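## Task

Lift the stand's post by three holes (11.4 cm) and lock it there with the spring pin, which has a pull knob. Once the pin is pulled, the post falls unless something holds it; letting it fall fails the task, and lowering it quickly can also fail, even while it is held. The wooden block has to finish resting on the post's top plate. Any number of robots may work. At the end, release everything and back away. No robot may tip over or be left leaning. The result only counts if it stays in place without a robot holding it.

## Robot and tools

Robots: two identical Hello Robot Stretch 3 units, r1 and r2. Each has a two-wheel differential base with a passive rear omni wheel, a lift carriage on a mast, and a telescoping arm that reaches out to the robot's right side. The base is 0.33 m long and 0.34 m wide. It cannot slide sideways, so to move the gripper forward or back you drive the base. Turns on the spot pivot on the point midway between the drive wheels, 0.05 m behind the front edge. With the arm retracted and the wrist folded, the turning sweep has a radius of 0.28 m. An unfolded, level wrist reaches beyond that circle.

Frames: the base frame sits on the floor between the drive wheels, with x forward, y left and z up. hand_pose is reported in this frame at the meeting point of the closed fingertips. With all wrist joints at zero, the hand's x axis points up, its y axis points back toward the mast, and its z axis points toward the rear. Odometry is the base frame as it was when the scene began. Each robot reports in its own frames. The only ways to judge where one robot is relative to the other are the camera images, lidar_m, wrist_depth_mm and head_depth_mm.

execute_actions(actions, cameras): actions is a list holding one action, or an empty list to just read the state. The action is an object keyed by "r1" and/or "r2". Under each robot name you can put:
- base: exactly one of {"translate_m": d}, a relative straight drive in metres from the last reported base position, where forward is positive, range -1 to 1; or {"rotate_rad": d}, a relative turn in place, where counter-clockwise (left) is positive, range -3.2 to 3.2.
- joints: absolute targets by name. These are lift_m 0 to 1.1 (arm height on the mast); arm_m 0 to 0.52 (extension); wrist_yaw_rad -1.345 to 4.42 (0 is along the arm, positive swings toward the front, 3.0 folds over the base); wrist_pitch_rad -1.57 to 0.451 (negative tips the fingers down); wrist_roll_rad -2.911 to 2.911; gripper_m -0.089 to 0.179 (bigger means wider; the actual fingertip gap is 0.007 to 0.025 m less, and it is zero below 0.007); head_pan_rad -3.953 to 1.73 (positive is left, -1.57 looks along the arm); head_tilt_rad -1.53 to 0.419 (negative is down).
- contact_limits: {"arm_m": n}, where n is motor effort in percent (1 to 100). The arm stops with contact_stop when it reaches n. This also caps how hard the arm holds until the next action.
Everything in an action starts at once. Any joint, base or robot left out may still be driving toward its previous target. An unknown key or an out-of-range value rejects the whole call. cameras selects which images come back, in the order given by the pictures line; null or ["all"] returns every camera, and [] returns none. Camera names are r1_head_camera, r1_nav_camera, r1_wrist_camera, r2_head_camera, r2_nav_camera and r2_wrist_camera. No action runs longer than 15 s.

wait(seconds 0 to 10) lets the scene run with nothing new commanded. zoom_image(camera, region [x0,y0,x1,y1] in pixels, at most 504x504) enlarges part of a camera's latest full image. finished_scene(scene) ends the current scene permanently and reports whether it succeeded. If a result reports a stop, the remaining calls in that same reply are skipped.

Result lines: base_status and joint_status tell you how each motion ended. For the base, done means the wheels turned the full amount, even if they slipped. off_target means the part stopped short and may still be pushing. After contact_stop, time_out or torque_fault, the old target is dropped. A lift or arm that stopped on contact goes slack until you command it again, so a heavy load can sink. on_its_own covers what you did not command; its "held at" value is the target, not the actual position. motor_effort is in percent, positive toward higher joint values, with the peak in brackets. It is noisy and biased, so an effort outside the rest range usually means the motor is pushing on something or carrying a load. lidar_m gives 12 distances from the base origin, in 30-degree sectors running counter-clockwise from straight ahead (4th left, 7th behind, 10th right), measured in a plane 0.17 m above the floor. "-" means nothing was seen, and the robot's own mast and lift can hide sectors 5, 6, 9 and 10. The depth grids are 7x7 median depths in mm. base_tilt is in degrees, and each robot has a fixed offset of up to about 4 degrees.

Gripping: to grasp, command gripper_m smaller than the object's width. To release, command at least 0.02 more than the value where the fingers made contact. Neither the reading nor done tells you the object is actually held, so check the images. If the grip slips, command a different value.

Speed: the base only moves fast (0.30 m/s) when the arm is stowed, meaning lift below 0.30, arm below 0.03 and yaw above 2.54. Otherwise it is capped at 0.10 m/s.

Things to avoid: letting the unpinned post fall or lowering it quickly; pressing one robot into the other, since a base already touching the other robot presses hard with any further drive; driving while the gripper is holding or pushing on something fixed; pushing the arm into something solid with the gripper above about 0.45 m. Fold or unfold the wrist only with the lift between 0.32 and 0.95, pitch at -0.4 and roll near 0. Keep pitch at -0.5 or lower whenever yaw is below -0.4. Sustained strain on the wrist triggers a 10 s torque fault. If base_tilt shows a lean, back off in small steps, free the gripper, and if needed drop the lift to about 0.2. The two robots' drive distances can differ by up to 2.5 cm per metre, so a load carried together can be pulled or pushed. Loose objects may occasionally be nudged. Finish with everything resting on its own, the grippers open, and the robots clear.

Each tool is called after "Request:" by a JSON object that holds its "api" and its "payload".

## Session

I'll start by looking at the current state.

Request:
{"api": "execute_actions", "payload": {"actions": []}}

Scene clock: 0.00 s.
r1.base_odometry: x=+0.000 y=+0.000 heading=+0.000 (m, m, rad; r1's odometry frame)
r1.turned_by_wheels: +0.000 (rad since the last result)
r1.turned_by_imu: +0.000 (rad since the last result)
r1.base_tilt: forward=+0.6 right=+0.3 (deg)
r1.lidar_m: 2.61 2.21 3.21 2.36 1.36 1.18 1.18 1.37 1.51 1.51 1.75 3.02
r1.head_depth_mm: 1844 2723 - - - 3872 2468 / 1841 2709 - - - 3931 2473 / 1842 2704 - - - 3922 2488 / 1841 2715 - - - 3948 2482 / 1837 2700 - - - 3640 2491 / 1839 2700 - - - 3947 2486 / 1829 2674 - - - 3941 2504
r1.base_status: not commanded
r1.joint_positions: lift_m=+0.319 arm_m=+0.002 wrist_yaw_rad=+2.962 wrist_pitch_rad=-0.414 wrist_roll_rad=-0.006 gripper_m=+0.037 head_pan_rad=-0.008 head_tilt_rad=-0.010
r1.joint_status: not commanded
r1.motor_effort: left_wheel=+0 right_wheel=+0 lift_m=+21 arm_m=+0 wrist_yaw_rad=+1 wrist_pitch_rad=+6 wrist_roll_rad=+0 gripper_m=+0 head_pan_rad=+0 head_tilt_rad=+1 (%)
r1.hand_pose: x=+0.0189 y=+0.0747 z=+0.3327 quat_wxyz=(+0.207, +0.700, +0.084, +0.679) (m; r1's base frame)
r1.wrist_depth_mm: - - - - - - - / - - - - - - - / - - - - 971 933 916 / 800 - 768 762 774 729 708 / 645 634 665 628 622 605 602 / 546 544 - 529 525 518 504 / 466 491 - - 452 443 440
r2.base_odometry: x=+0.000 y=+0.000 heading=+0.000 (m, m, rad; r2's odometry frame)
r2.turned_by_wheels: +0.000 (rad since the last result)
r2.turned_by_imu: +0.000 (rad since the last result)
r2.base_tilt: forward=+0.0 right=+0.7 (deg)
r2.lidar_m: 1.55 2.16 2.76 2.36 2.34 3.24 1.18 1.18 5.14 2.02 1.51 1.47
r2.head_depth_mm: 1439 1439 1433 1419 1406 1409 1400 / 1531 1535 1533 1523 1521 1504 1495 / 1641 1639 1621 1628 1618 1621 1598 / 1739 1771 1759 1740 1742 1722 1739 / 1810 1909 1918 1876 1895 1879 1869 / 1827 2087 2087 2070 2058 2042 2012 / 1790 2321 2284 2285 2262 2250 2181
r2.base_status: not commanded
r2.joint_positions: lift_m=+0.444 arm_m=+0.003 wrist_yaw_rad=+2.997 wrist_pitch_rad=-0.580 wrist_roll_rad=-0.019 gripper_m=+0.037 head_pan_rad=+0.011 head_tilt_rad=-0.012
r2.joint_status: not commanded
r2.motor_effort: left_wheel=+0 right_wheel=+0 lift_m=+21 arm_m=+0 wrist_yaw_rad=+0 wrist_pitch_rad=+4 wrist_roll_rad=+0 gripper_m=+0 head_pan_rad=-1 head_tilt_rad=+2 (%)
r2.hand_pose: x=+0.0078 y=+0.0511 z=+0.4222 quat_wxyz=(+0.250, +0.684, +0.155, +0.668) (m; r2's base frame)
r2.wrist_depth_mm: - - - - - - - / - - - - - - - / - - - - - - - / 844 852 859 845 849 863 873 / 722 720 734 724 710 730 727 / 622 613 610 625 637 636 636 / 538 555 - - 535 548 558
pictures: r1_head_camera (sideways: a quarter turn clockwise sets it upright), r1_nav_camera (sideways: a quarter turn counterclockwise sets it upright), r1_wrist_camera, r2_head_camera (sideways: a quarter turn clockwise sets it upright), r2_nav_camera (sideways: a quarter turn counterclockwise sets it upright), r2_wrist_camera
Images, in order (width x height): r1_head_camera 896x504, r1_nav_camera 672x504, r1_wrist_camera 644x364, r2_head_camera 896x504, r2_nav_camera 672x504, r2_wrist_camera 644x364.

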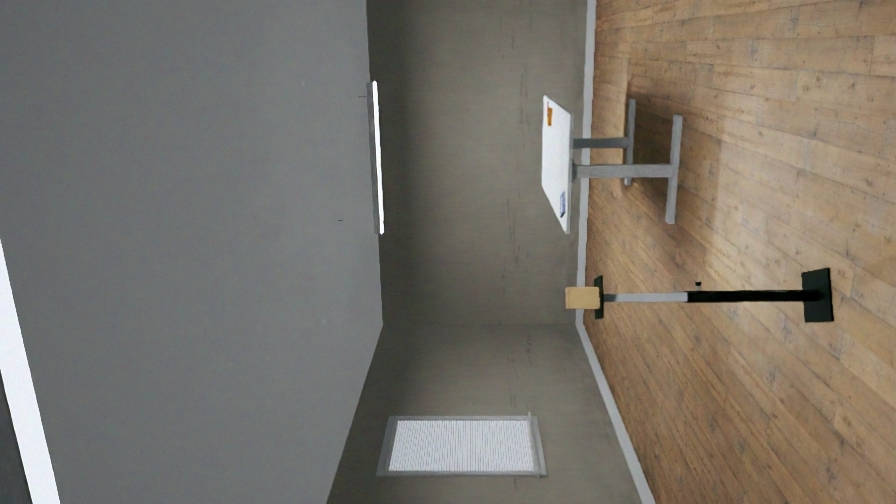

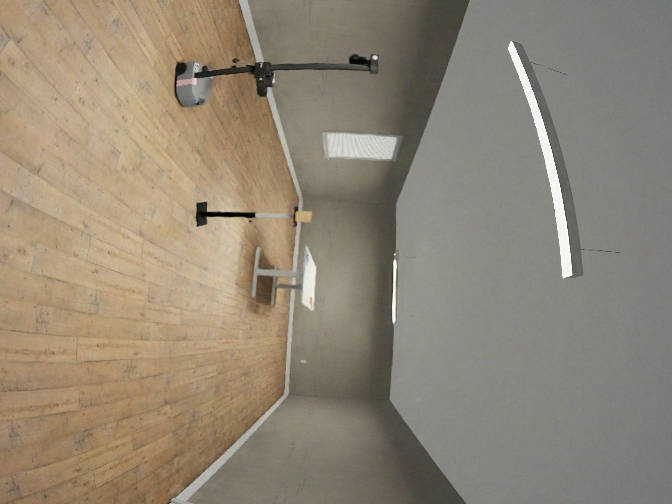

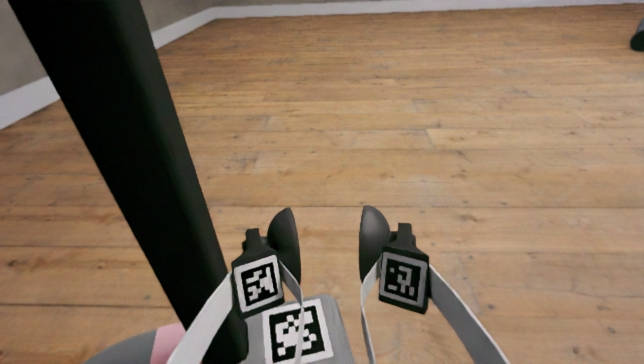

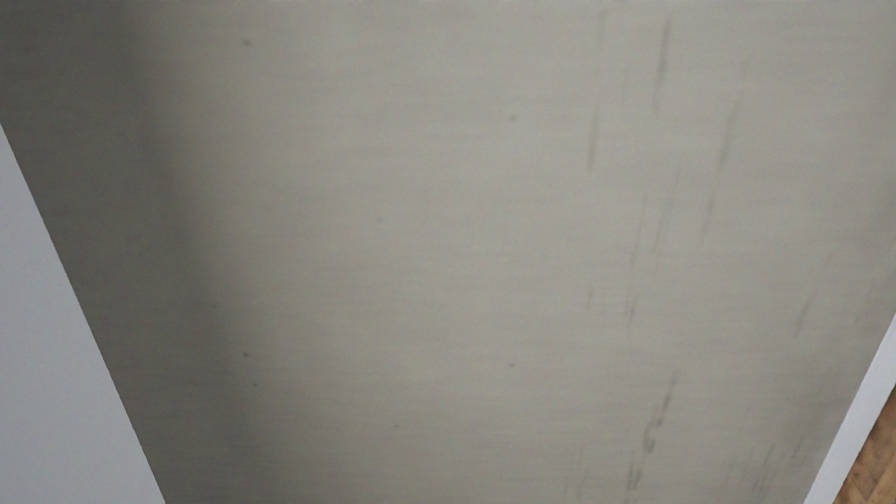

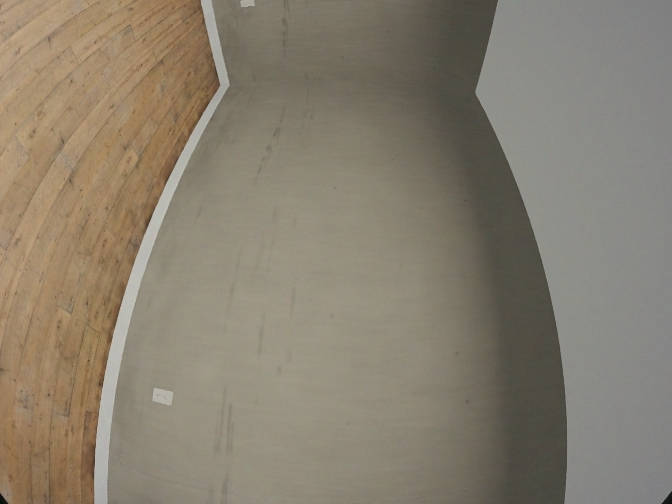

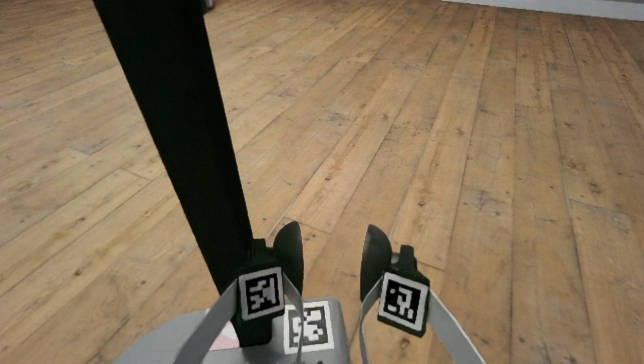

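Request:
{"api": "zoom_image", "payload": {"camera": "r1_head_camera", "region": [540, 200, 860, 380]}}

Request:
{"api": "zoom_image", "payload": {"camera": "r1_nav_camera", "region": [140, 20, 420, 320]}}

Region (540, 200, 860, 380) of r1_head_camera's 896x504 image, scaled by 1.575, with more detail than that image has; it fills the top 284 rows of this view, and the rest is white.

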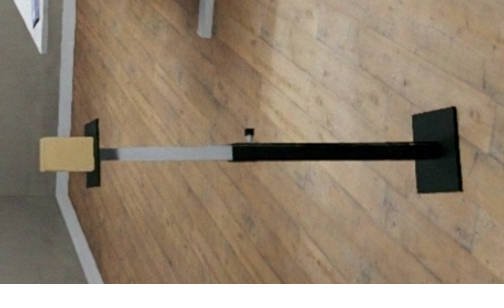

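Region (140, 20, 420, 320) of r1_nav_camera's 672x504 image, scaled by 1.680, with more detail than that image has; it fills the left 470 columns of this view, and the rest is white.

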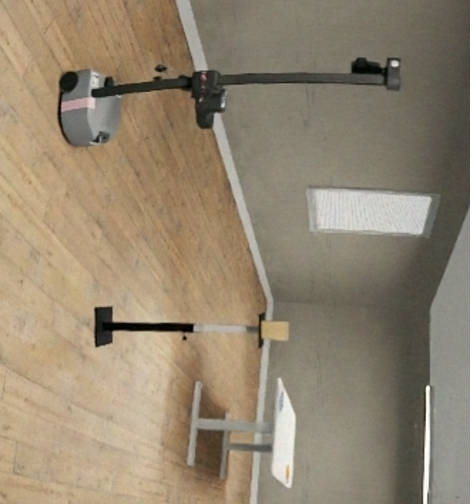

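Request:
{"api": "execute_actions", "payload": {"actions": [{"r1": {"base": {"rotate_rad": -0.168}, "joints": {"lift_m": 0.28}}, "r2": {"joints": {"head_pan_rad": -2.88, "head_tilt_rad": -0.5}}}], "cameras": ["r2_head_camera", "r2_nav_camera"]}}

Scene clock: 122.00 s.
r1.base_odometry: x=+0.000 y=+0.000 heading=-0.168 (m, m, rad; r1's odometry frame)
r1.turned_by_wheels: -0.168 (rad since the last result)
r1.turned_by_imu: -0.168 (rad since the last result)
r1.base_tilt: forward=+0.6 right=+0.2 (deg)
r1.lidar_m: 4.39 2.21 3.26 3.22 1.53 1.20 1.17 1.26 1.54 1.51 1.62 2.35
r1.head_depth_mm: 1846 2727 - - - 3898 2457 / 1840 2747 - - - 3890 2481 / 1832 2709 - - - 3890 2478 / 1848 2706 - - - 3913 2502 / 1825 2691 - - - 3953 2502 / 1821 2681 - - - 3943 2478 / 1809 2664 - - - 3972 2504
r1.base_status: done
r1.joint_positions: lift_m=+0.280 arm_m=+0.002 wrist_yaw_rad=+2.962 wrist_pitch_rad=-0.415 wrist_roll_rad=-0.006 gripper_m=+0.037 head_pan_rad=-0.008 head_tilt_rad=-0.010
r1.joint_status: all done
r1.motor_effort: left_wheel=+2(5) right_wheel=-2(6) lift_m=+18(19) arm_m=+0(0) wrist_yaw_rad=+0(1) wrist_pitch_rad=+8(7) wrist_roll_rad=+0(0) gripper_m=+0(0) head_pan_rad=+0(1) head_tilt_rad=+2(1) (%)
r1.hand_pose: x=+0.0188 y=+0.0745 z=+0.2935 quat_wxyz=(+0.207, +0.700, +0.084, +0.678) (m; r1's base frame)
r1.wrist_depth_mm: - - - - - - - / - - - - - - - / 977 - 902 894 911 866 834 / 747 - 698 690 697 673 664 / 594 579 605 575 577 549 546 / 503 493 - 500 475 472 461 / 453 - - - 414 412 406
r2.base_odometry: x=+0.000 y=+0.000 heading=+0.000 (m, m, rad; r2's odometry frame)
r2.turned_by_wheels: +0.000 (rad since the last result)
r2.turned_by_imu: -0.001 (rad since the last result)
r2.base_tilt: forward=+0.0 right=+0.8 (deg)
r2.lidar_m: 1.54 2.16 2.77 2.32 2.34 3.22 1.18 1.18 5.09 2.02 1.51 1.47
r2.head_depth_mm: 3256 3461 3737 2946 2105 1624 1335 / 3537 3916 - 3000 2108 1632 1333 / 3927 - - 2842 2083 1617 1329 / - - - 2573 1933 1576 1331 / - - - 3011 2136 1649 1336 / - - - 3032 2128 1646 1339 / - - - 2979 2156 1648 1344
r2.base_status: not commanded
r2.joint_positions: lift_m=+0.444 arm_m=+0.003 wrist_yaw_rad=+2.997 wrist_pitch_rad=-0.580 wrist_roll_rad=-0.019 gripper_m=+0.037 head_pan_rad=-2.873 head_tilt_rad=-0.494
r2.joint_status: all done
r2.motor_effort: left_wheel=+0(0) right_wheel=+0(0) lift_m=+22(22) arm_m=+0(0) wrist_yaw_rad=-1(1) wrist_pitch_rad=+4(4) wrist_roll_rad=+0(0) gripper_m=+0(0) head_pan_rad=-3(27) head_tilt_rad=-4(38) (%)
r2.hand_pose: x=+0.0078 y=+0.0511 z=+0.4222 quat_wxyz=(+0.250, +0.684, +0.155, +0.668) (m; r2's base frame)
r2.wrist_depth_mm: - - - - - - - / - - - - - - - / - - - - - - - / 862 846 862 874 846 873 871 / 706 703 710 721 728 719 740 / 609 616 630 633 629 630 616 / 549 560 - - 530 556 554
pictures: r2_head_camera (sideways: a quarter turn clockwise sets it upright), r2_nav_camera (sideways: a quarter turn counterclockwise sets it upright)
Images, in order (width x height): r2_head_camera 896x504, r2_nav_camera 672x504.

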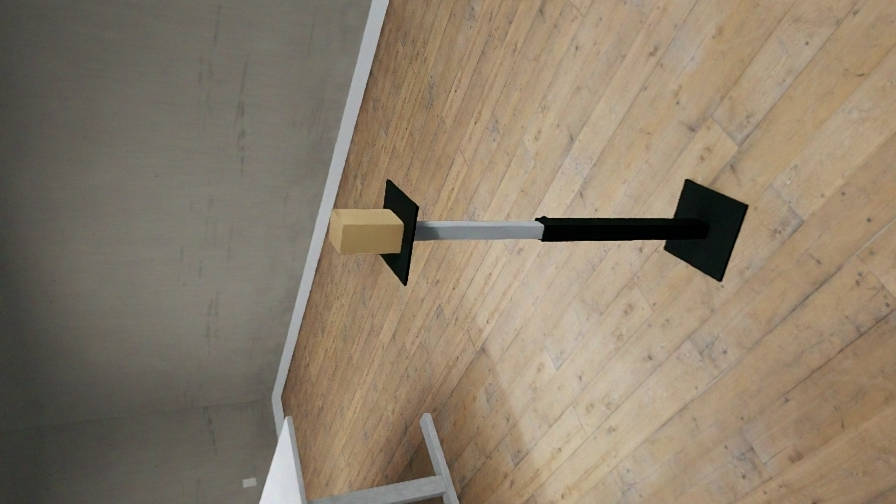

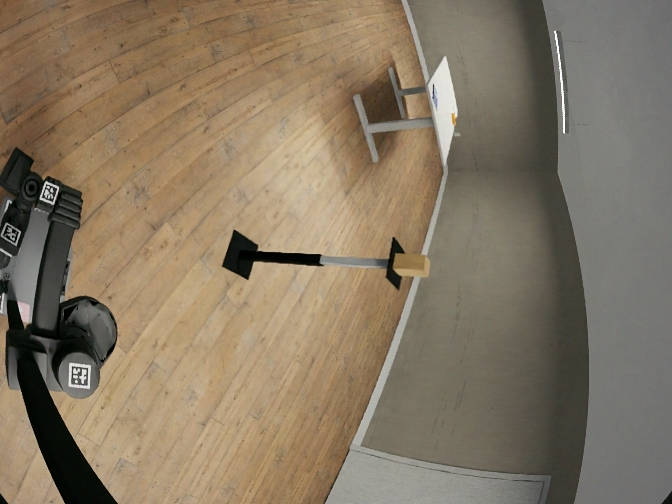

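Request:
{"api": "execute_actions", "payload": {"actions": [{"r1": {"base": {"translate_m": 1.0}}, "r2": {"base": {"translate_m": -0.48}, "joints": {"lift_m": 0.7, "wrist_pitch_rad": -0.4}}}], "cameras": []}}

Request:
{"api": "execute_actions", "payload": {"actions": [{"r1": {"base": {"translate_m": 1.0}, "joints": {"head_pan_rad": 0.6, "head_tilt_rad": -0.5}}, "r2": {"base": {"rotate_rad": -1.658}, "joints": {"head_pan_rad": -1.2, "head_tilt_rad": -0.7}}}], "cameras": ["r1_head_camera", "r2_head_camera"]}}

Scene clock: 185.80 s.
r1.base_odometry: x=+0.986 y=-0.167 heading=-0.168 (m, m, rad; r1's odometry frame)
r1.turned_by_wheels: +0.000 (rad since the last result)
r1.turned_by_imu: +0.006 (rad since the last result)
r1.base_tilt: forward=+0.7 right=+0.2 (deg)
r1.lidar_m: 3.38 1.67 1.35 3.11 2.82 2.21 2.17 2.09 1.63 1.61 1.71 2.55
r1.head_depth_mm: 1845 2733 - - - 3943 2468 / 1849 2722 - - - 3916 2482 / 1842 2712 - - - 3927 2474 / 1838 2699 - - - 3889 2484 / 1830 2683 - - - 3612 2502 / 1839 2670 - - - 3943 2494 / 1824 2659 - - - 3947 2487
r1.base_status: done
r1.joint_positions: lift_m=+0.280 arm_m=+0.002 wrist_yaw_rad=+2.962 wrist_pitch_rad=-0.415 wrist_roll_rad=-0.006 gripper_m=+0.037 head_pan_rad=-0.008 head_tilt_rad=-0.010
r1.joint_status: not commanded
r1.motor_effort: left_wheel=+2(8) right_wheel=-1(4) lift_m=+18(18) arm_m=+0(0) wrist_yaw_rad=+1(0) wrist_pitch_rad=+8(7) wrist_roll_rad=+0(0) gripper_m=-1(0) head_pan_rad=+0(0) head_tilt_rad=+2(1) (%)
r1.hand_pose: x=+0.0188 y=+0.0745 z=+0.2935 quat_wxyz=(+0.207, +0.700, +0.084, +0.678) (m; r1's base frame)
r1.wrist_depth_mm: - - - - - - - / - - - - - - - / 960 - 906 895 894 857 821 / 752 - 721 696 674 688 653 / 591 583 603 556 583 561 545 / 493 496 - 494 481 469 469 / 453 - - - 415 409 406
r2.base_odometry: x=-0.480 y=+0.000 heading=+0.000 (m, m, rad; r2's odometry frame)
r2.turned_by_wheels: +0.000 (rad since the last result)
r2.turned_by_imu: -0.004 (rad since the last result)
r2.base_tilt: forward=+0.0 right=+0.8 (deg)
r2.lidar_m: 1.96 2.76 3.00 3.16 2.95 2.86 3.00 0.72 2.54 2.58 1.93 1.87
r2.head_depth_mm: 2833 3058 3255 2974 2101 1627 1329 / 3101 3343 3532 2999 2109 1618 1331 / 3369 3733 3981 3014 2118 1646 1331 / 3822 - - 3016 2024 1636 1337 / - - - 819 871 1485 1262 / - - - 3049 2057 1651 1345 / - - - 3016 2127 1664 1350
r2.base_status: done
r2.joint_positions: lift_m=+0.700 arm_m=+0.003 wrist_yaw_rad=+2.997 wrist_pitch_rad=-0.420 wrist_roll_rad=-0.019 gripper_m=+0.037 head_pan_rad=-2.873 head_tilt_rad=-0.494
r2.joint_status: all done
r2.motor_effort: left_wheel=+1(6) right_wheel=+0(3) lift_m=+26(29) arm_m=-1(0) wrist_yaw_rad=-1(1) wrist_pitch_rad=+8(8) wrist_roll_rad=+0(0) gripper_m=-1(0) head_pan_rad=-3(3) head_tilt_rad=-4(4) (%)
r2.hand_pose: x=+0.0111 y=+0.0738 z=+0.7119 quat_wxyz=(+0.197, +0.694, +0.099, +0.686) (m; r2's base frame)
r2.wrist_depth_mm: - - - - - - - / - - - - - - - / - - - - - - - / - - - - - - - / - - - - - - - / - - - - - - - / 877 868 - 881 862 894 902
pictures: none
No camera images: the call's "cameras" was empty. Leave "cameras" out to get every camera's image.

Scene clock: 190.97 s.
r1.base_odometry: x=+1.972 y=-0.334 heading=-0.168 (m, m, rad; r1's odometry frame)
r1.turned_by_wheels: +0.000 (rad since the last result)
r1.turned_by_imu: +0.006 (rad since the last result)
r1.base_tilt: forward=+0.6 right=+0.3 (deg)
r1.lidar_m: 2.40 3.91 0.85 1.14 3.24 3.21 3.15 2.21 1.71 1.69 1.84 2.74
r1.head_depth_mm: - - - 3031 2148 1664 1361 / - - - 3030 2160 1676 1367 / - - - 3072 2162 1684 1370 / 3990 - - 3062 2178 1690 1375 / 3680 3878 - 3120 2200 1701 1377 / 3364 3538 3785 918 1944 1546 1299 / 3048 3219 3433 2816 2123 1700 1384
r1.base_status: done
r1.joint_positions: lift_m=+0.280 arm_m=+0.002 wrist_yaw_rad=+2.962 wrist_pitch_rad=-0.415 wrist_roll_rad=-0.006 gripper_m=+0.037 head_pan_rad=+0.593 head_tilt_rad=-0.494
r1.joint_status: all done
r1.motor_effort: left_wheel=+1(9) right_wheel=-1(3) lift_m=+18(18) arm_m=+0(0) wrist_yaw_rad=+1(1) wrist_pitch_rad=+8(7) wrist_roll_rad=+0(0) gripper_m=+0(0) head_pan_rad=+4(39) head_tilt_rad=-3(32) (%)
r1.hand_pose: x=+0.0188 y=+0.0745 z=+0.2935 quat_wxyz=(+0.207, +0.700, +0.084, +0.678) (m; r1's base frame)
r1.wrist_depth_mm: - - - - - - - / - - 971 - - - - / 976 - 943 892 861 855 852 / 723 - 703 695 680 673 657 / 600 570 599 572 575 551 550 / 496 491 - 495 472 465 464 / 445 - - - 414 408 394
r2.base_odometry: x=-0.480 y=+0.000 heading=-1.658 (m, m, rad; r2's odometry frame)
r2.turned_by_wheels: -1.658 (rad since the last result)
r2.turned_by_imu: -1.679 (rad since the last result)
r2.base_tilt: forward=+0.0 right=+0.7 (deg)
r2.lidar_m: 2.81 1.98 1.88 1.92 2.53 3.02 3.11 3.02 1.02 2.94 0.72 2.54
r2.head_depth_mm: 2868 3099 2896 2140 1686 1387 1189 / 3118 3432 2914 2131 1681 1395 1192 / 3445 3760 2953 2147 1690 1395 1214 / 3914 - 2958 2072 1693 1356 1198 / - - 781 880 1608 1371 1204 / - - 2979 2096 1713 1406 1206 / - - 3039 2181 1718 1423 1210
r2.base_status: done
r2.joint_positions: lift_m=+0.700 arm_m=+0.003 wrist_yaw_rad=+2.997 wrist_pitch_rad=-0.420 wrist_roll_rad=-0.019 gripper_m=+0.037 head_pan_rad=-1.207 head_tilt_rad=-0.691
r2.joint_status: all done
r2.motor_effort: left_wheel=+3(7) right_wheel=-2(4) lift_m=+26(27) arm_m=-1(1) wrist_yaw_rad=-1(1) wrist_pitch_rad=+7(8) wrist_roll_rad=+0(0) gripper_m=+0(1) head_pan_rad=+2(27) head_tilt_rad=-5(25) (%)
r2.hand_pose: x=+0.0111 y=+0.0738 z=+0.7119 quat_wxyz=(+0.197, +0.694, +0.099, +0.686) (m; r2's base frame)
r2.wrist_depth_mm: - - - - - - - / - - - - - - - / - - - - - - - / - - - - - - - / - - - - - - - / - - - - - - - / 874 872 - 882 886 907 891
pictures: r1_head_camera (sideways: a quarter turn clockwise sets it upright), r2_head_camera (sideways: a quarter turn clockwise sets it upright)
Images, in order (width x height): r1_head_camera 896x504, r2_head_camera 896x504.

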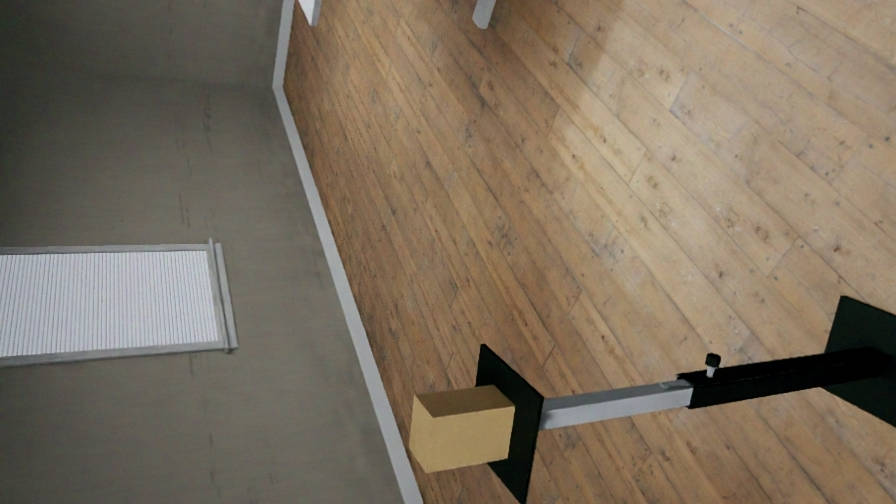

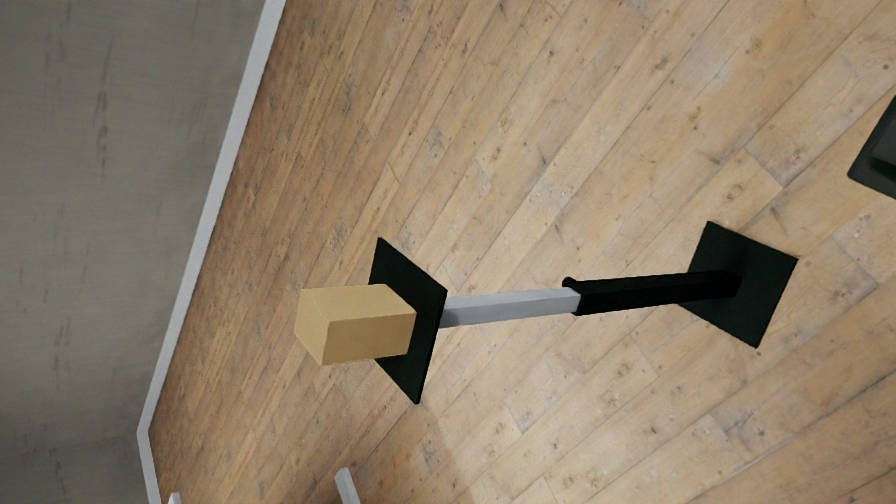

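Request:
{"api": "execute_actions", "payload": {"actions": [{"r1": {"base": {"translate_m": 0.76}}, "r2": {"base": {"translate_m": 0.40}, "joints": {"head_pan_rad": -1.57, "head_tilt_rad": -0.7}}}], "cameras": []}}

Request:
{"api": "execute_actions", "payload": {"actions": [{"r1": {"base": {"rotate_rad": -2.83}, "joints": {"head_pan_rad": -1.57, "head_tilt_rad": -0.9}}, "r2": {"joints": {"wrist_yaw_rad": 0.0, "gripper_m": 0.12}}}], "cameras": ["r1_head_camera", "r2_head_camera", "r2_wrist_camera"]}}

Scene clock: 216.27 s.
r1.base_odometry: x=+2.721 y=-0.461 heading=-0.168 (m, m, rad; r1's odometry frame)
r1.turned_by_wheels: +0.000 (rad since the last result)
r1.turned_by_imu: +0.004 (rad since the last result)
r1.base_tilt: forward=+0.6 right=+0.3 (deg)
r1.lidar_m: 1.65 3.77 2.97 2.95 0.69 3.95 3.91 2.27 1.82 1.80 1.93 2.89
r1.head_depth_mm: - - - 2850 2152 1662 1360 / - - - 3058 2170 1670 1364 / - - - 3044 2170 1672 1373 / 3898 - - 3057 2190 1689 1373 / 3571 3732 - 3114 2181 1686 1372 / 3204 3433 3648 3128 2195 1695 1381 / 2944 3119 3317 3161 2203 1709 1384
r1.base_status: done
r1.joint_positions: lift_m=+0.280 arm_m=+0.002 wrist_yaw_rad=+2.962 wrist_pitch_rad=-0.415 wrist_roll_rad=-0.006 gripper_m=+0.037 head_pan_rad=+0.593 head_tilt_rad=-0.495
r1.joint_status: not commanded
r1.motor_effort: left_wheel=+0(8) right_wheel=+0(5) lift_m=+18(19) arm_m=+0(0) wrist_yaw_rad=+0(0) wrist_pitch_rad=+7(7) wrist_roll_rad=+0(0) gripper_m=+0(0) head_pan_rad=+4(4) head_tilt_rad=-4(3) (%)
r1.hand_pose: x=+0.0188 y=+0.0745 z=+0.2935 quat_wxyz=(+0.207, +0.700, +0.084, +0.678) (m; r1's base frame)
r1.wrist_depth_mm: - - - - - - - / - - - - - - - / 994 - 940 882 893 884 839 / 741 - 714 707 675 677 649 / 596 583 614 569 567 542 539 / 505 495 - 495 480 466 462 / 447 - - - 409 407 403
r2.base_odometry: x=-0.515 y=-0.398 heading=-1.658 (m, m, rad; r2's odometry frame)
r2.turned_by_wheels: +0.000 (rad since the last result)
r2.turned_by_imu: -0.001 (rad since the last result)
r2.base_tilt: forward=+0.0 right=+0.8 (deg)
r2.lidar_m: 2.54 1.78 1.70 1.74 2.29 3.36 3.45 3.23 3.02 0.63 2.25 3.44
r2.head_depth_mm: 2622 2888 2888 2137 1679 1396 1202 / 2742 3075 2922 1911 1635 1400 1212 / 2781 3095 1398 735 1596 1360 1196 / 3020 3353 2957 1929 1682 1412 1220 / 3231 3652 2963 2166 1711 1410 1208 / 3454 3830 2993 2164 1715 1412 1204 / 3638 - 3015 2187 1731 1415 1207
r2.base_status: done
r2.joint_positions: lift_m=+0.700 arm_m=+0.003 wrist_yaw_rad=+2.997 wrist_pitch_rad=-0.420 wrist_roll_rad=-0.019 gripper_m=+0.037 head_pan_rad=-1.563 head_tilt_rad=-0.691
r2.joint_status: all done
r2.motor_effort: left_wheel=+2(7) right_wheel=-2(3) lift_m=+27(27) arm_m=+0(0) wrist_yaw_rad=-1(1) wrist_pitch_rad=+7(7) wrist_roll_rad=+0(0) gripper_m=+0(1) head_pan_rad=-3(21) head_tilt_rad=-5(5) (%)
r2.hand_pose: x=+0.0111 y=+0.0738 z=+0.7119 quat_wxyz=(+0.197, +0.694, +0.099, +0.686) (m; r2's base frame)
r2.wrist_depth_mm: - - - - - - - / - - - - - - - / - - - - - - - / - - - - - - - / - - - - - - - / 1000 - - - - - - / 879 860 - 890 866 902 896
pictures: none
No camera images: the call's "cameras" was empty. Leave "cameras" out to get every camera's image.

Scene clock: 219.27 s.
r1.base_odometry: x=+2.721 y=-0.461 heading=-2.998 (m, m, rad; r1's odometry frame)
r1.turned_by_wheels: -2.830 (rad since the last result)
r1.turned_by_imu: -2.829 (rad since the last result)
r1.base_tilt: forward=+0.7 right=+0.2 (deg)
r1.lidar_m: 2.90 1.92 1.80 1.82 2.30 4.78 1.65 3.17 2.96 0.70 3.75 3.91
r1.head_depth_mm: 2640 2605 2053 1712 1462 1276 1128 / 2764 2634 2070 1726 1470 1278 1134 / 2884 2546 1922 1729 1469 1286 1155 / 1118 810 874 1655 1437 1297 1162 / 3177 2690 2112 1710 1485 1298 1148 / 3236 2709 2146 1761 1489 1299 1152 / 3402 2718 2148 1764 1500 1304 1152
r1.base_status: done
r1.joint_positions: lift_m=+0.280 arm_m=+0.002 wrist_yaw_rad=+2.962 wrist_pitch_rad=-0.415 wrist_roll_rad=-0.006 gripper_m=+0.037 head_pan_rad=-1.563 head_tilt_rad=-0.889
r1.joint_status: all done
r1.motor_effort: left_wheel=+2(9) right_wheel=-2(5) lift_m=+18(18) arm_m=+0(0) wrist_yaw_rad=+1(1) wrist_pitch_rad=+7(7) wrist_roll_rad=+0(0) gripper_m=+0(0) head_pan_rad=-3(40) head_tilt_rad=-6(33) (%)
r1.hand_pose: x=+0.0188 y=+0.0745 z=+0.2935 quat_wxyz=(+0.207, +0.700, +0.084, +0.678) (m; r1's base frame)
r1.wrist_depth_mm: - - - - - - - / - - - - - - - / 981 - 889 870 864 837 842 / 757 - 717 699 681 666 656 / 590 570 607 572 578 543 551 / 507 501 - 493 478 467 454 / 442 - - - 409 411 400
r2.base_odometry: x=-0.515 y=-0.398 heading=-1.658 (m, m, rad; r2's odometry frame)
r2.turned_by_wheels: +0.000 (rad since the last result)
r2.turned_by_imu: -0.001 (rad since the last result)
r2.base_tilt: forward=+0.0 right=+0.7 (deg)
r2.lidar_m: 2.55 1.79 1.70 1.74 2.29 3.37 3.44 3.22 3.02 0.63 2.24 3.43
r2.head_depth_mm: 2611 2888 2846 2119 1679 1389 1197 / 2743 3027 2903 2061 1680 1434 1221 / 2883 3235 2935 732 1591 1358 - / 3028 3356 1627 1462 1664 1442 1194 / 3210 3648 2975 2173 1711 1412 1199 / 3437 3779 2993 2171 1712 1405 1208 / 3653 - 3022 2199 1732 1422 1208
r2.base_status: not commanded
r2.joint_positions: lift_m=+0.700 arm_m=+0.003 wrist_yaw_rad=+0.002 wrist_pitch_rad=-0.420 wrist_roll_rad=-0.019 gripper_m=+0.120 head_pan_rad=-1.563 head_tilt_rad=-0.691
r2.joint_status: all done
r2.motor_effort: left_wheel=+2(2) right_wheel=-2(2) lift_m=+27(27) arm_m=+0(0) wrist_yaw_rad=-3(6) wrist_pitch_rad=+8(7) wrist_roll_rad=+0(0) gripper_m=+0(88) head_pan_rad=-2(3) head_tilt_rad=-6(6) (%)
r2.hand_pose: x=-0.0211 y=-0.3721 z=+0.7119 quat_wxyz=(+0.698, +0.150, -0.685, -0.146) (m; r2's base frame)
r2.wrist_depth_mm: - - - - - - - / - - - - - - - / - - - - - - - / - - - - - - - / - - - - - - - / - - - - - - - / 856 847 875 861 888 870 898
pictures: r1_head_camera (sideways: a quarter turn clockwise sets it upright), r2_head_camera (sideways: a quarter turn clockwise sets it upright), r2_wrist_camera
Images, in order (width x height): r1_head_camera 896x504, r2_head_camera 896x504, r2_wrist_camera 644x364.

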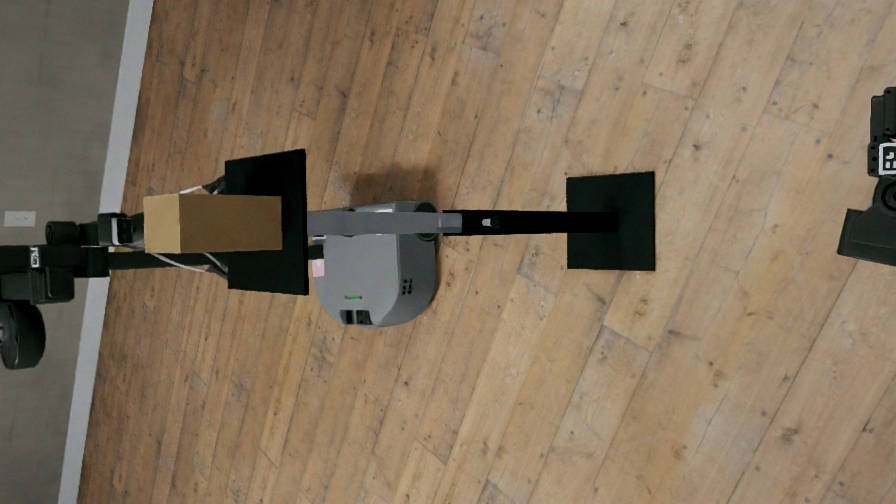

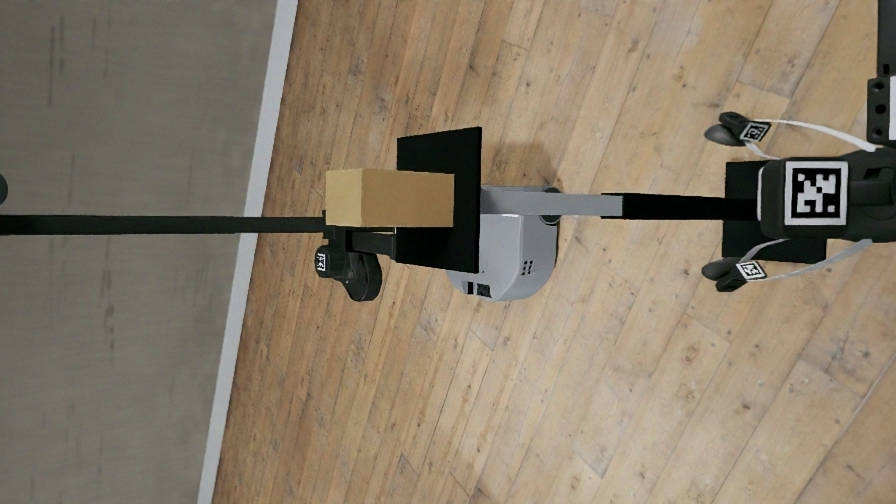

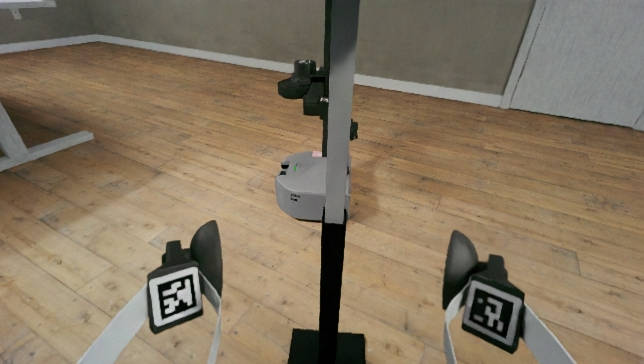

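Request:
{"api": "execute_actions", "payload": {"actions": [{"r1": {"joints": {"lift_m": 0.37, "wrist_yaw_rad": 0.0, "gripper_m": 0.09}}, "r2": {"joints": {"wrist_pitch_rad": 0.0, "arm_m": 0.08}}}], "cameras": ["r1_wrist_camera", "r2_wrist_camera", "r1_head_camera"]}}

Scene clock: 260.23 s.
r1.base_odometry: x=+2.721 y=-0.461 heading=-2.998 (m, m, rad; r1's odometry frame)
r1.turned_by_wheels: +0.000 (rad since the last result)
r1.turned_by_imu: +0.000 (rad since the last result)
r1.base_tilt: forward=+0.7 right=+0.3 (deg)
r1.lidar_m: 2.89 1.92 1.79 1.81 2.29 4.78 1.64 3.18 2.95 0.70 3.75 3.91
r1.head_depth_mm: 2677 2622 2068 1712 1462 1272 1127 / 2779 2620 2077 1725 1472 1280 1149 / 2906 949 1918 1731 1469 1294 - / 1048 809 875 1658 1436 1288 1144 / 3194 2701 2106 1714 1483 1294 1139 / 3302 2724 2140 1763 1493 1299 1150 / 3397 2733 2138 1765 1498 1306 1151
r1.base_status: not commanded
r1.joint_positions: lift_m=+0.370 arm_m=+0.002 wrist_yaw_rad=+0.003 wrist_pitch_rad=-0.415 wrist_roll_rad=-0.006 gripper_m=+0.090 head_pan_rad=-1.563 head_tilt_rad=-0.889
r1.joint_status: all done
r1.motor_effort: left_wheel=+2(3) right_wheel=-2(2) lift_m=+24(25) arm_m=+0(0) wrist_yaw_rad=-4(5) wrist_pitch_rad=+7(8) wrist_roll_rad=+0(0) gripper_m=+0(79) head_pan_rad=-3(3) head_tilt_rad=-6(6) (%)
r1.hand_pose: x=-0.0208 y=-0.3714 z=+0.3831 quat_wxyz=(+0.694, +0.148, -0.689, -0.145) (m; r1's base frame)
r1.wrist_depth_mm: - - - - - - - / - - - - - - - / - - - - - - - / 885 903 878 812 810 797 787 / 720 710 721 688 687 647 659 / 616 614 586 574 572 583 562 / 525 521 502 511 498 491 494
r2.base_odometry: x=-0.515 y=-0.398 heading=-1.658 (m, m, rad; r2's odometry frame)
r2.turned_by_wheels: +0.000 (rad since the last result)
r2.turned_by_imu: -0.002 (rad since the last result)
r2.base_tilt: forward=+0.0 right=+0.7 (deg)
r2.lidar_m: 2.54 1.79 1.69 1.74 2.29 3.36 3.44 3.22 3.00 0.63 2.25 3.42
r2.head_depth_mm: 2625 2907 2870 2118 1685 1415 - / 2767 3006 2905 2061 1689 1432 - / 2900 3240 2868 733 1600 - - / 3026 3364 1565 1420 1655 1405 1198 / 3218 3686 2959 2156 1703 1409 1201 / 3377 3804 2992 2192 1709 1419 1207 / 3708 - 2996 2187 1721 1430 1209
r2.base_status: not commanded
r2.joint_positions: lift_m=+0.700 arm_m=+0.080 wrist_yaw_rad=+0.001 wrist_pitch_rad=-0.024 wrist_roll_rad=-0.019 gripper_m=+0.120 head_pan_rad=-1.563 head_tilt_rad=-0.691
r2.joint_status: all done
r2.motor_effort: left_wheel=+2(2) right_wheel=-1(1) lift_m=+27(26) arm_m=+3(3) wrist_yaw_rad=-2(3) wrist_pitch_rad=+9(10) wrist_roll_rad=+0(0) gripper_m=+1(0) head_pan_rad=-2(3) head_tilt_rad=-6(6) (%)
r2.hand_pose: x=-0.0211 y=-0.4802 z=+0.8081 quat_wxyz=(+0.714, +0.009, -0.700, -0.008) (m; r2's base frame)
r2.wrist_depth_mm: - - - - - - - / - - - 285 - - - / - - - 294 - - - / - - - 329 - - - / - - - - - - - / - - - - - - - / - - - - - - -
pictures: r1_head_camera (sideways: a quarter turn clockwise sets it upright), r1_wrist_camera, r2_wrist_camera
Images, in order (width x height): r1_head_camera 896x504, r1_wrist_camera 644x364, r2_wrist_camera 644x364.

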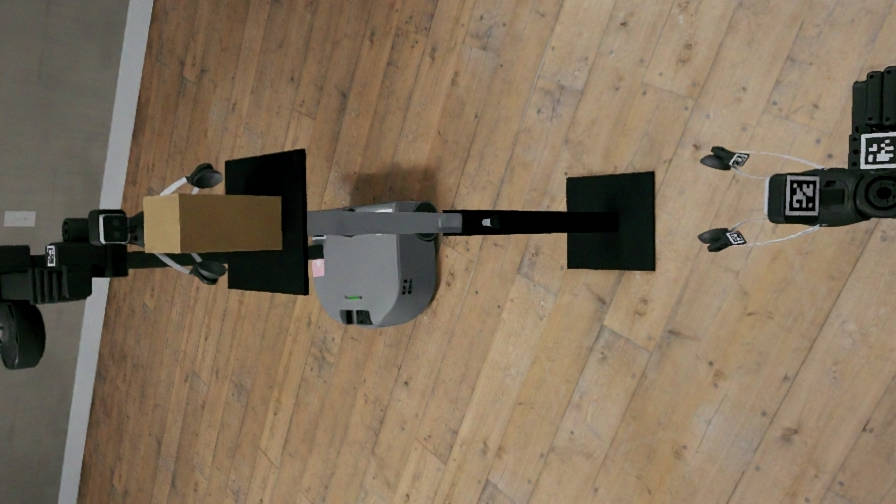

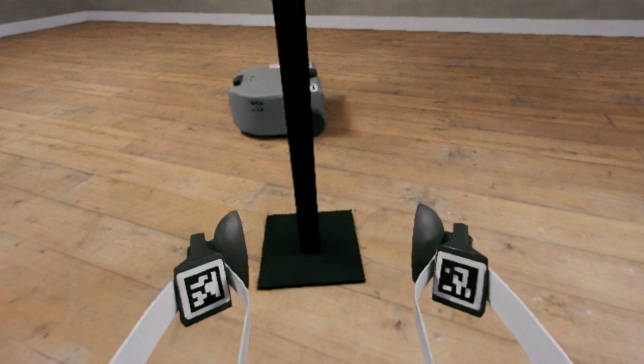

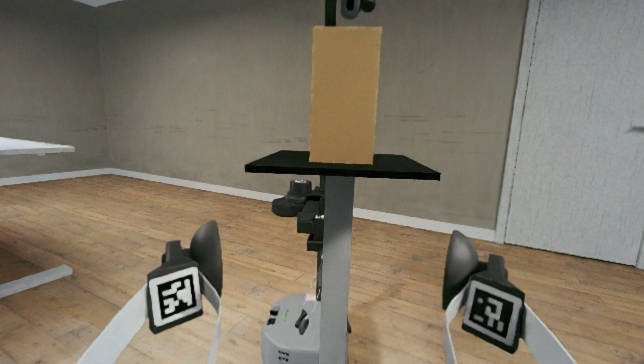

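Request:
{"api": "execute_actions", "payload": {"actions": [{"r1": {"base": {"translate_m": 0.03}, "joints": {"wrist_pitch_rad": 0.0, "arm_m": 0.12}}, "r2": {"base": {"translate_m": -0.008}, "joints": {"lift_m": 0.68, "arm_m": 0.24}}}], "cameras": ["r1_wrist_camera", "r2_wrist_camera", "r1_head_camera"]}}

Scene clock: 314.30 s.
r1.base_odometry: x=+2.692 y=-0.465 heading=-2.997 (m, m, rad; r1's odometry frame)
r1.turned_by_wheels: +0.000 (rad since the last result)
r1.turned_by_imu: +0.000 (rad since the last result)
r1.base_tilt: forward=+0.5 right=+0.2 (deg)
r1.lidar_m: 2.88 1.90 1.78 1.80 2.28 4.80 1.67 3.19 2.97 0.70 3.78 3.88
r1.head_depth_mm: 2660 2616 2069 1711 1458 1269 1131 / 2780 2643 2021 1721 1472 1302 - / 2894 707 853 1651 1428 1334 1118 / 1239 970 1731 1668 1481 1289 1143 / 3162 2665 2128 1708 1491 1297 1145 / 3274 2699 2129 1749 1491 1301 1151 / 3421 2748 2151 1769 1502 1303 1151
r1.base_status: done
r1.joint_positions: lift_m=+0.370 arm_m=+0.120 wrist_yaw_rad=+0.002 wrist_pitch_rad=-0.025 wrist_roll_rad=-0.006 gripper_m=+0.090 head_pan_rad=-1.563 head_tilt_rad=-0.889
r1.joint_status: all done
r1.motor_effort: left_wheel=+2(6) right_wheel=-2(5) lift_m=+24(24) arm_m=+4(4) wrist_yaw_rad=-3(4) wrist_pitch_rad=+10(11) wrist_roll_rad=+0(0) gripper_m=+0(0) head_pan_rad=-3(3) head_tilt_rad=-7(5) (%)
r1.hand_pose: x=-0.0210 y=-0.5203 z=+0.4782 quat_wxyz=(+0.710, +0.010, -0.705, -0.008) (m; r1's base frame)
r1.wrist_depth_mm: - - - - - - - / - - - - - - - / - - - - - - - / - - - - - - - / - - - 922 - - - / - - 951 872 935 988 923 / 819 800 787 726 743 719 737
r2.base_odometry: x=-0.514 y=-0.391 heading=-1.658 (m, m, rad; r2's odometry frame)
r2.turned_by_wheels: +0.000 (rad since the last result)
r2.turned_by_imu: -0.001 (rad since the last result)
r2.base_tilt: forward=+0.0 right=+0.7 (deg)
r2.lidar_m: 2.55 1.79 1.70 1.74 2.29 3.36 3.45 3.21 3.01 0.63 2.25 2.28
r2.head_depth_mm: 2599 2876 2870 2129 1689 1417 - / 2738 3042 2880 2137 1788 1340 1190 / 2806 3109 2787 728 - 1319 1199 / 2966 3363 1568 798 1660 1394 1198 / 3232 3615 2944 2169 1711 1406 1205 / 3421 3810 2999 2165 1708 1407 1200 / 3629 - 3027 2172 1719 1419 1209
r2.base_status: done
r2.joint_positions: lift_m=+0.680 arm_m=+0.240 wrist_yaw_rad=+0.001 wrist_pitch_rad=-0.023 wrist_roll_rad=-0.019 gripper_m=+0.120 head_pan_rad=-1.563 head_tilt_rad=-0.691
r2.joint_status: all done
r2.motor_effort: left_wheel=+2(5) right_wheel=-2(5) lift_m=+17(26) arm_m=+2(0) wrist_yaw_rad=-1(2) wrist_pitch_rad=+8(9) wrist_roll_rad=+0(0) gripper_m=+0(0) head_pan_rad=-3(3) head_tilt_rad=-5(6) (%)
r2.hand_pose: x=-0.0213 y=-0.6402 z=+0.7889 quat_wxyz=(+0.714, +0.009, -0.700, -0.008) (m; r2's base frame)
r2.wrist_depth_mm: - - - 123 123 - - / - - - 127 126 - - / - - - 130 131 - - / - 115 118 103 110 95 - / - - - 166 - - - / - - - 172 - - - / - - - 178 - - -
pictures: r1_head_camera (sideways: a quarter turn clockwise sets it upright), r1_wrist_camera, r2_wrist_camera
Images, in order (width x height): r1_head_camera 896x504, r1_wrist_camera 644x364, r2_wrist_camera 644x364.

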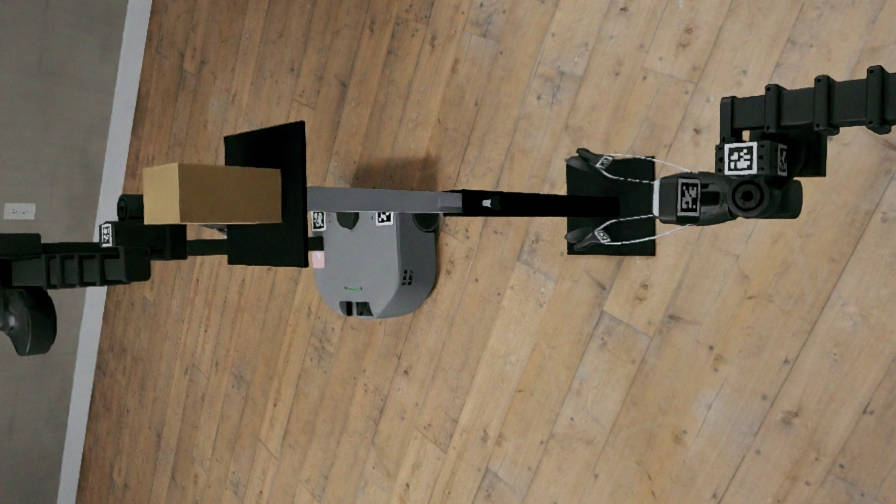

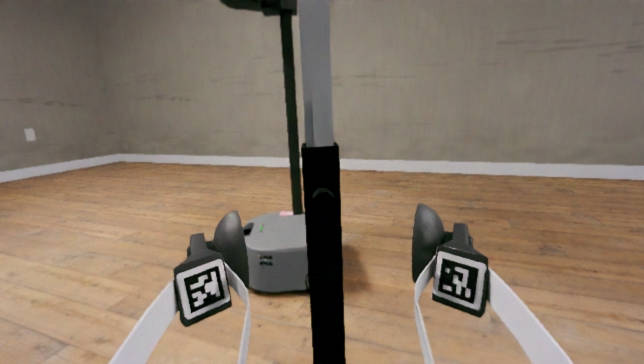

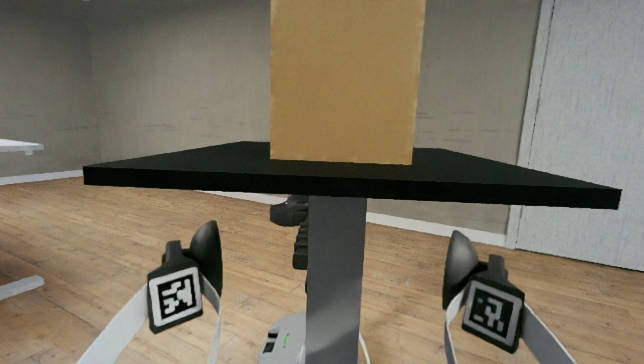

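Request:
{"api": "zoom_image", "payload": {"camera": "r1_wrist_camera", "region": [240, 100, 420, 260]}}

Request:
{"api": "zoom_image", "payload": {"camera": "r1_head_camera", "region": [400, 120, 700, 290]}}

Region (240, 100, 420, 260) of r1_wrist_camera's 644x364 image, scaled by 2.800.

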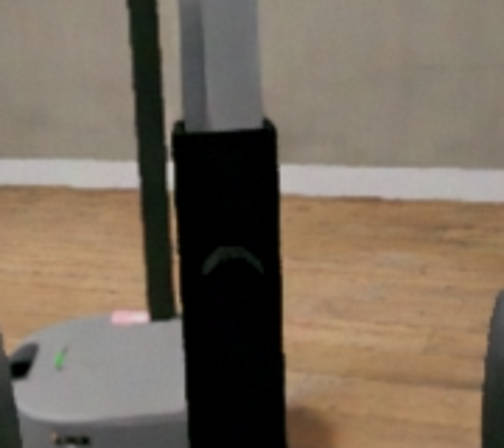

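Region (400, 120, 700, 290) of r1_head_camera's 896x504 image, scaled by 1.680, with more detail than that image has; it fills the top 286 rows of this view, and the rest is white.

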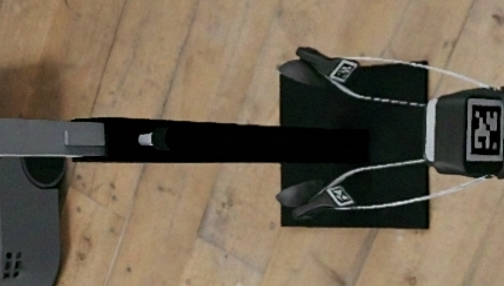

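Request:
{"api": "execute_actions", "payload": {"actions": [{"r1": {"joints": {"lift_m": 0.345, "arm_m": 0.2}}, "r2": {"joints": {"lift_m": 0.695, "arm_m": 0.265}}}], "cameras": ["r1_wrist_camera", "r2_wrist_camera", "r1_head_camera"]}}

Scene clock: 401.80 s.
r1.base_odometry: x=+2.692 y=-0.465 heading=-2.997 (m, m, rad; r1's odometry frame)
r1.turned_by_wheels: +0.000 (rad since the last result)
r1.turned_by_imu: +0.000 (rad since the last result)
r1.base_tilt: forward=+0.6 right=+0.2 (deg)
r1.lidar_m: 2.88 1.90 1.78 1.81 2.28 4.80 1.67 3.20 2.96 0.70 3.78 3.88
r1.head_depth_mm: 2654 2620 2067 1721 1466 1279 1130 / 2755 2619 2029 1722 1471 1286 1154 / 2893 708 848 1646 1423 1218 1138 / 1194 941 1730 1663 1472 1292 1143 / 3199 2670 2121 1714 1484 1296 1142 / 3314 2716 2133 1751 1493 1296 1147 / 3404 2736 2139 1762 1504 1308 1154
r1.base_status: not commanded
r1.joint_positions: lift_m=+0.345 arm_m=+0.200 wrist_yaw_rad=+0.002 wrist_pitch_rad=-0.024 wrist_roll_rad=-0.006 gripper_m=+0.090 head_pan_rad=-1.563 head_tilt_rad=-0.889
r1.joint_status: all done
r1.motor_effort: left_wheel=+2(2) right_wheel=-1(2) lift_m=+17(23) arm_m=+4(4) wrist_yaw_rad=-3(3) wrist_pitch_rad=+10(11) wrist_roll_rad=+0(0) gripper_m=-1(0) head_pan_rad=-3(3) head_tilt_rad=-6(5) (%)
r1.hand_pose: x=-0.0210 y=-0.6003 z=+0.4537 quat_wxyz=(+0.710, +0.009, -0.705, -0.008) (m; r1's base frame)
r1.wrist_depth_mm: - - - 935 - - - / - - - 977 - - - / - - - 256 - - - / - - - - - - - / - - - 808 - - - / - - 819 283 885 941 867 / 760 746 728 298 711 712 672
r2.base_odometry: x=-0.514 y=-0.391 heading=-1.658 (m, m, rad; r2's odometry frame)
r2.turned_by_wheels: +0.000 (rad since the last result)
r2.turned_by_imu: -0.001 (rad since the last result)
r2.base_tilt: forward=+0.0 right=+0.7 (deg)
r2.lidar_m: 2.54 1.79 1.70 1.74 2.30 3.34 3.43 3.21 3.02 0.63 2.25 2.28
r2.head_depth_mm: 2614 2858 2871 2127 1682 1423 - / 2750 3016 2855 2138 - 1367 1190 / 2833 3154 2765 723 - 1364 1194 / 3021 3343 1575 798 1652 1368 1197 / 3204 3683 2950 2195 1700 1410 1204 / 3433 3745 2987 2168 1714 1414 1207 / 3648 - 3004 2188 1714 1416 1210
r2.base_status: not commanded
r2.joint_positions: lift_m=+0.695 arm_m=+0.265 wrist_yaw_rad=+0.001 wrist_pitch_rad=-0.023 wrist_roll_rad=-0.019 gripper_m=+0.120 head_pan_rad=-1.563 head_tilt_rad=-0.691
r2.joint_status: all done
r2.motor_effort: left_wheel=+2(2) right_wheel=-2(2) lift_m=+26(29) arm_m=+3(3) wrist_yaw_rad=-1(1) wrist_pitch_rad=+8(8) wrist_roll_rad=+0(0) gripper_m=+0(0) head_pan_rad=-2(3) head_tilt_rad=-6(5) (%)
r2.hand_pose: x=-0.0213 y=-0.6652 z=+0.8034 quat_wxyz=(+0.714, +0.009, -0.700, -0.008) (m; r2's base frame)
r2.wrist_depth_mm: - - - 100 98 - - / - - - 103 101 - - / - - - 105 105 - - / - - 152 108 108 - - / - 81 84 86 88 91 104 / - - - 143 71 70 69 / - - - 149 - - -
pictures: r1_head_camera (sideways: a quarter turn clockwise sets it upright), r1_wrist_camera, r2_wrist_camera
Images, in order (width x height): r1_head_camera 896x504, r1_wrist_camera 644x364, r2_wrist_camera 644x364.

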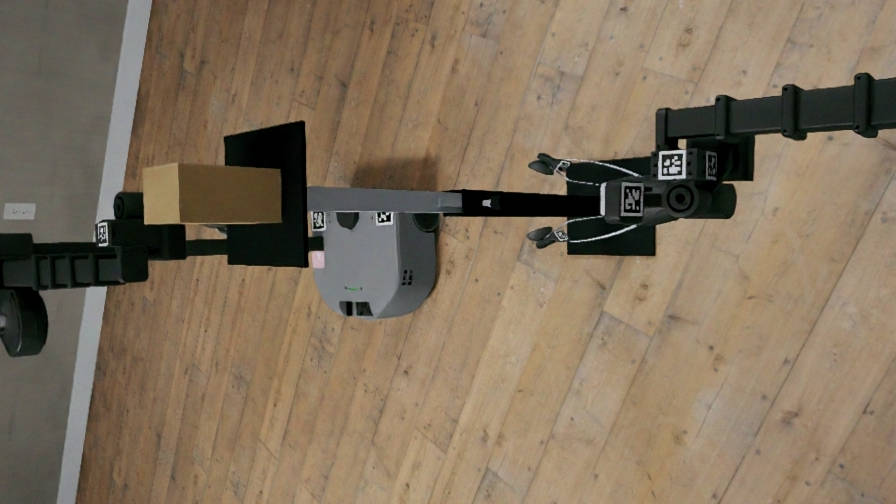

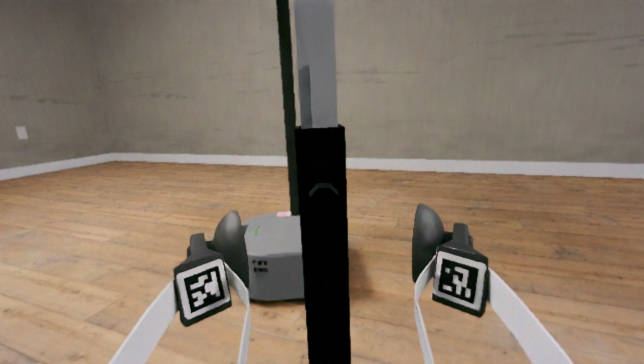

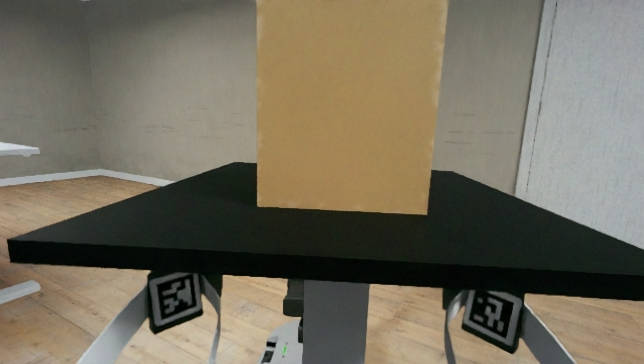

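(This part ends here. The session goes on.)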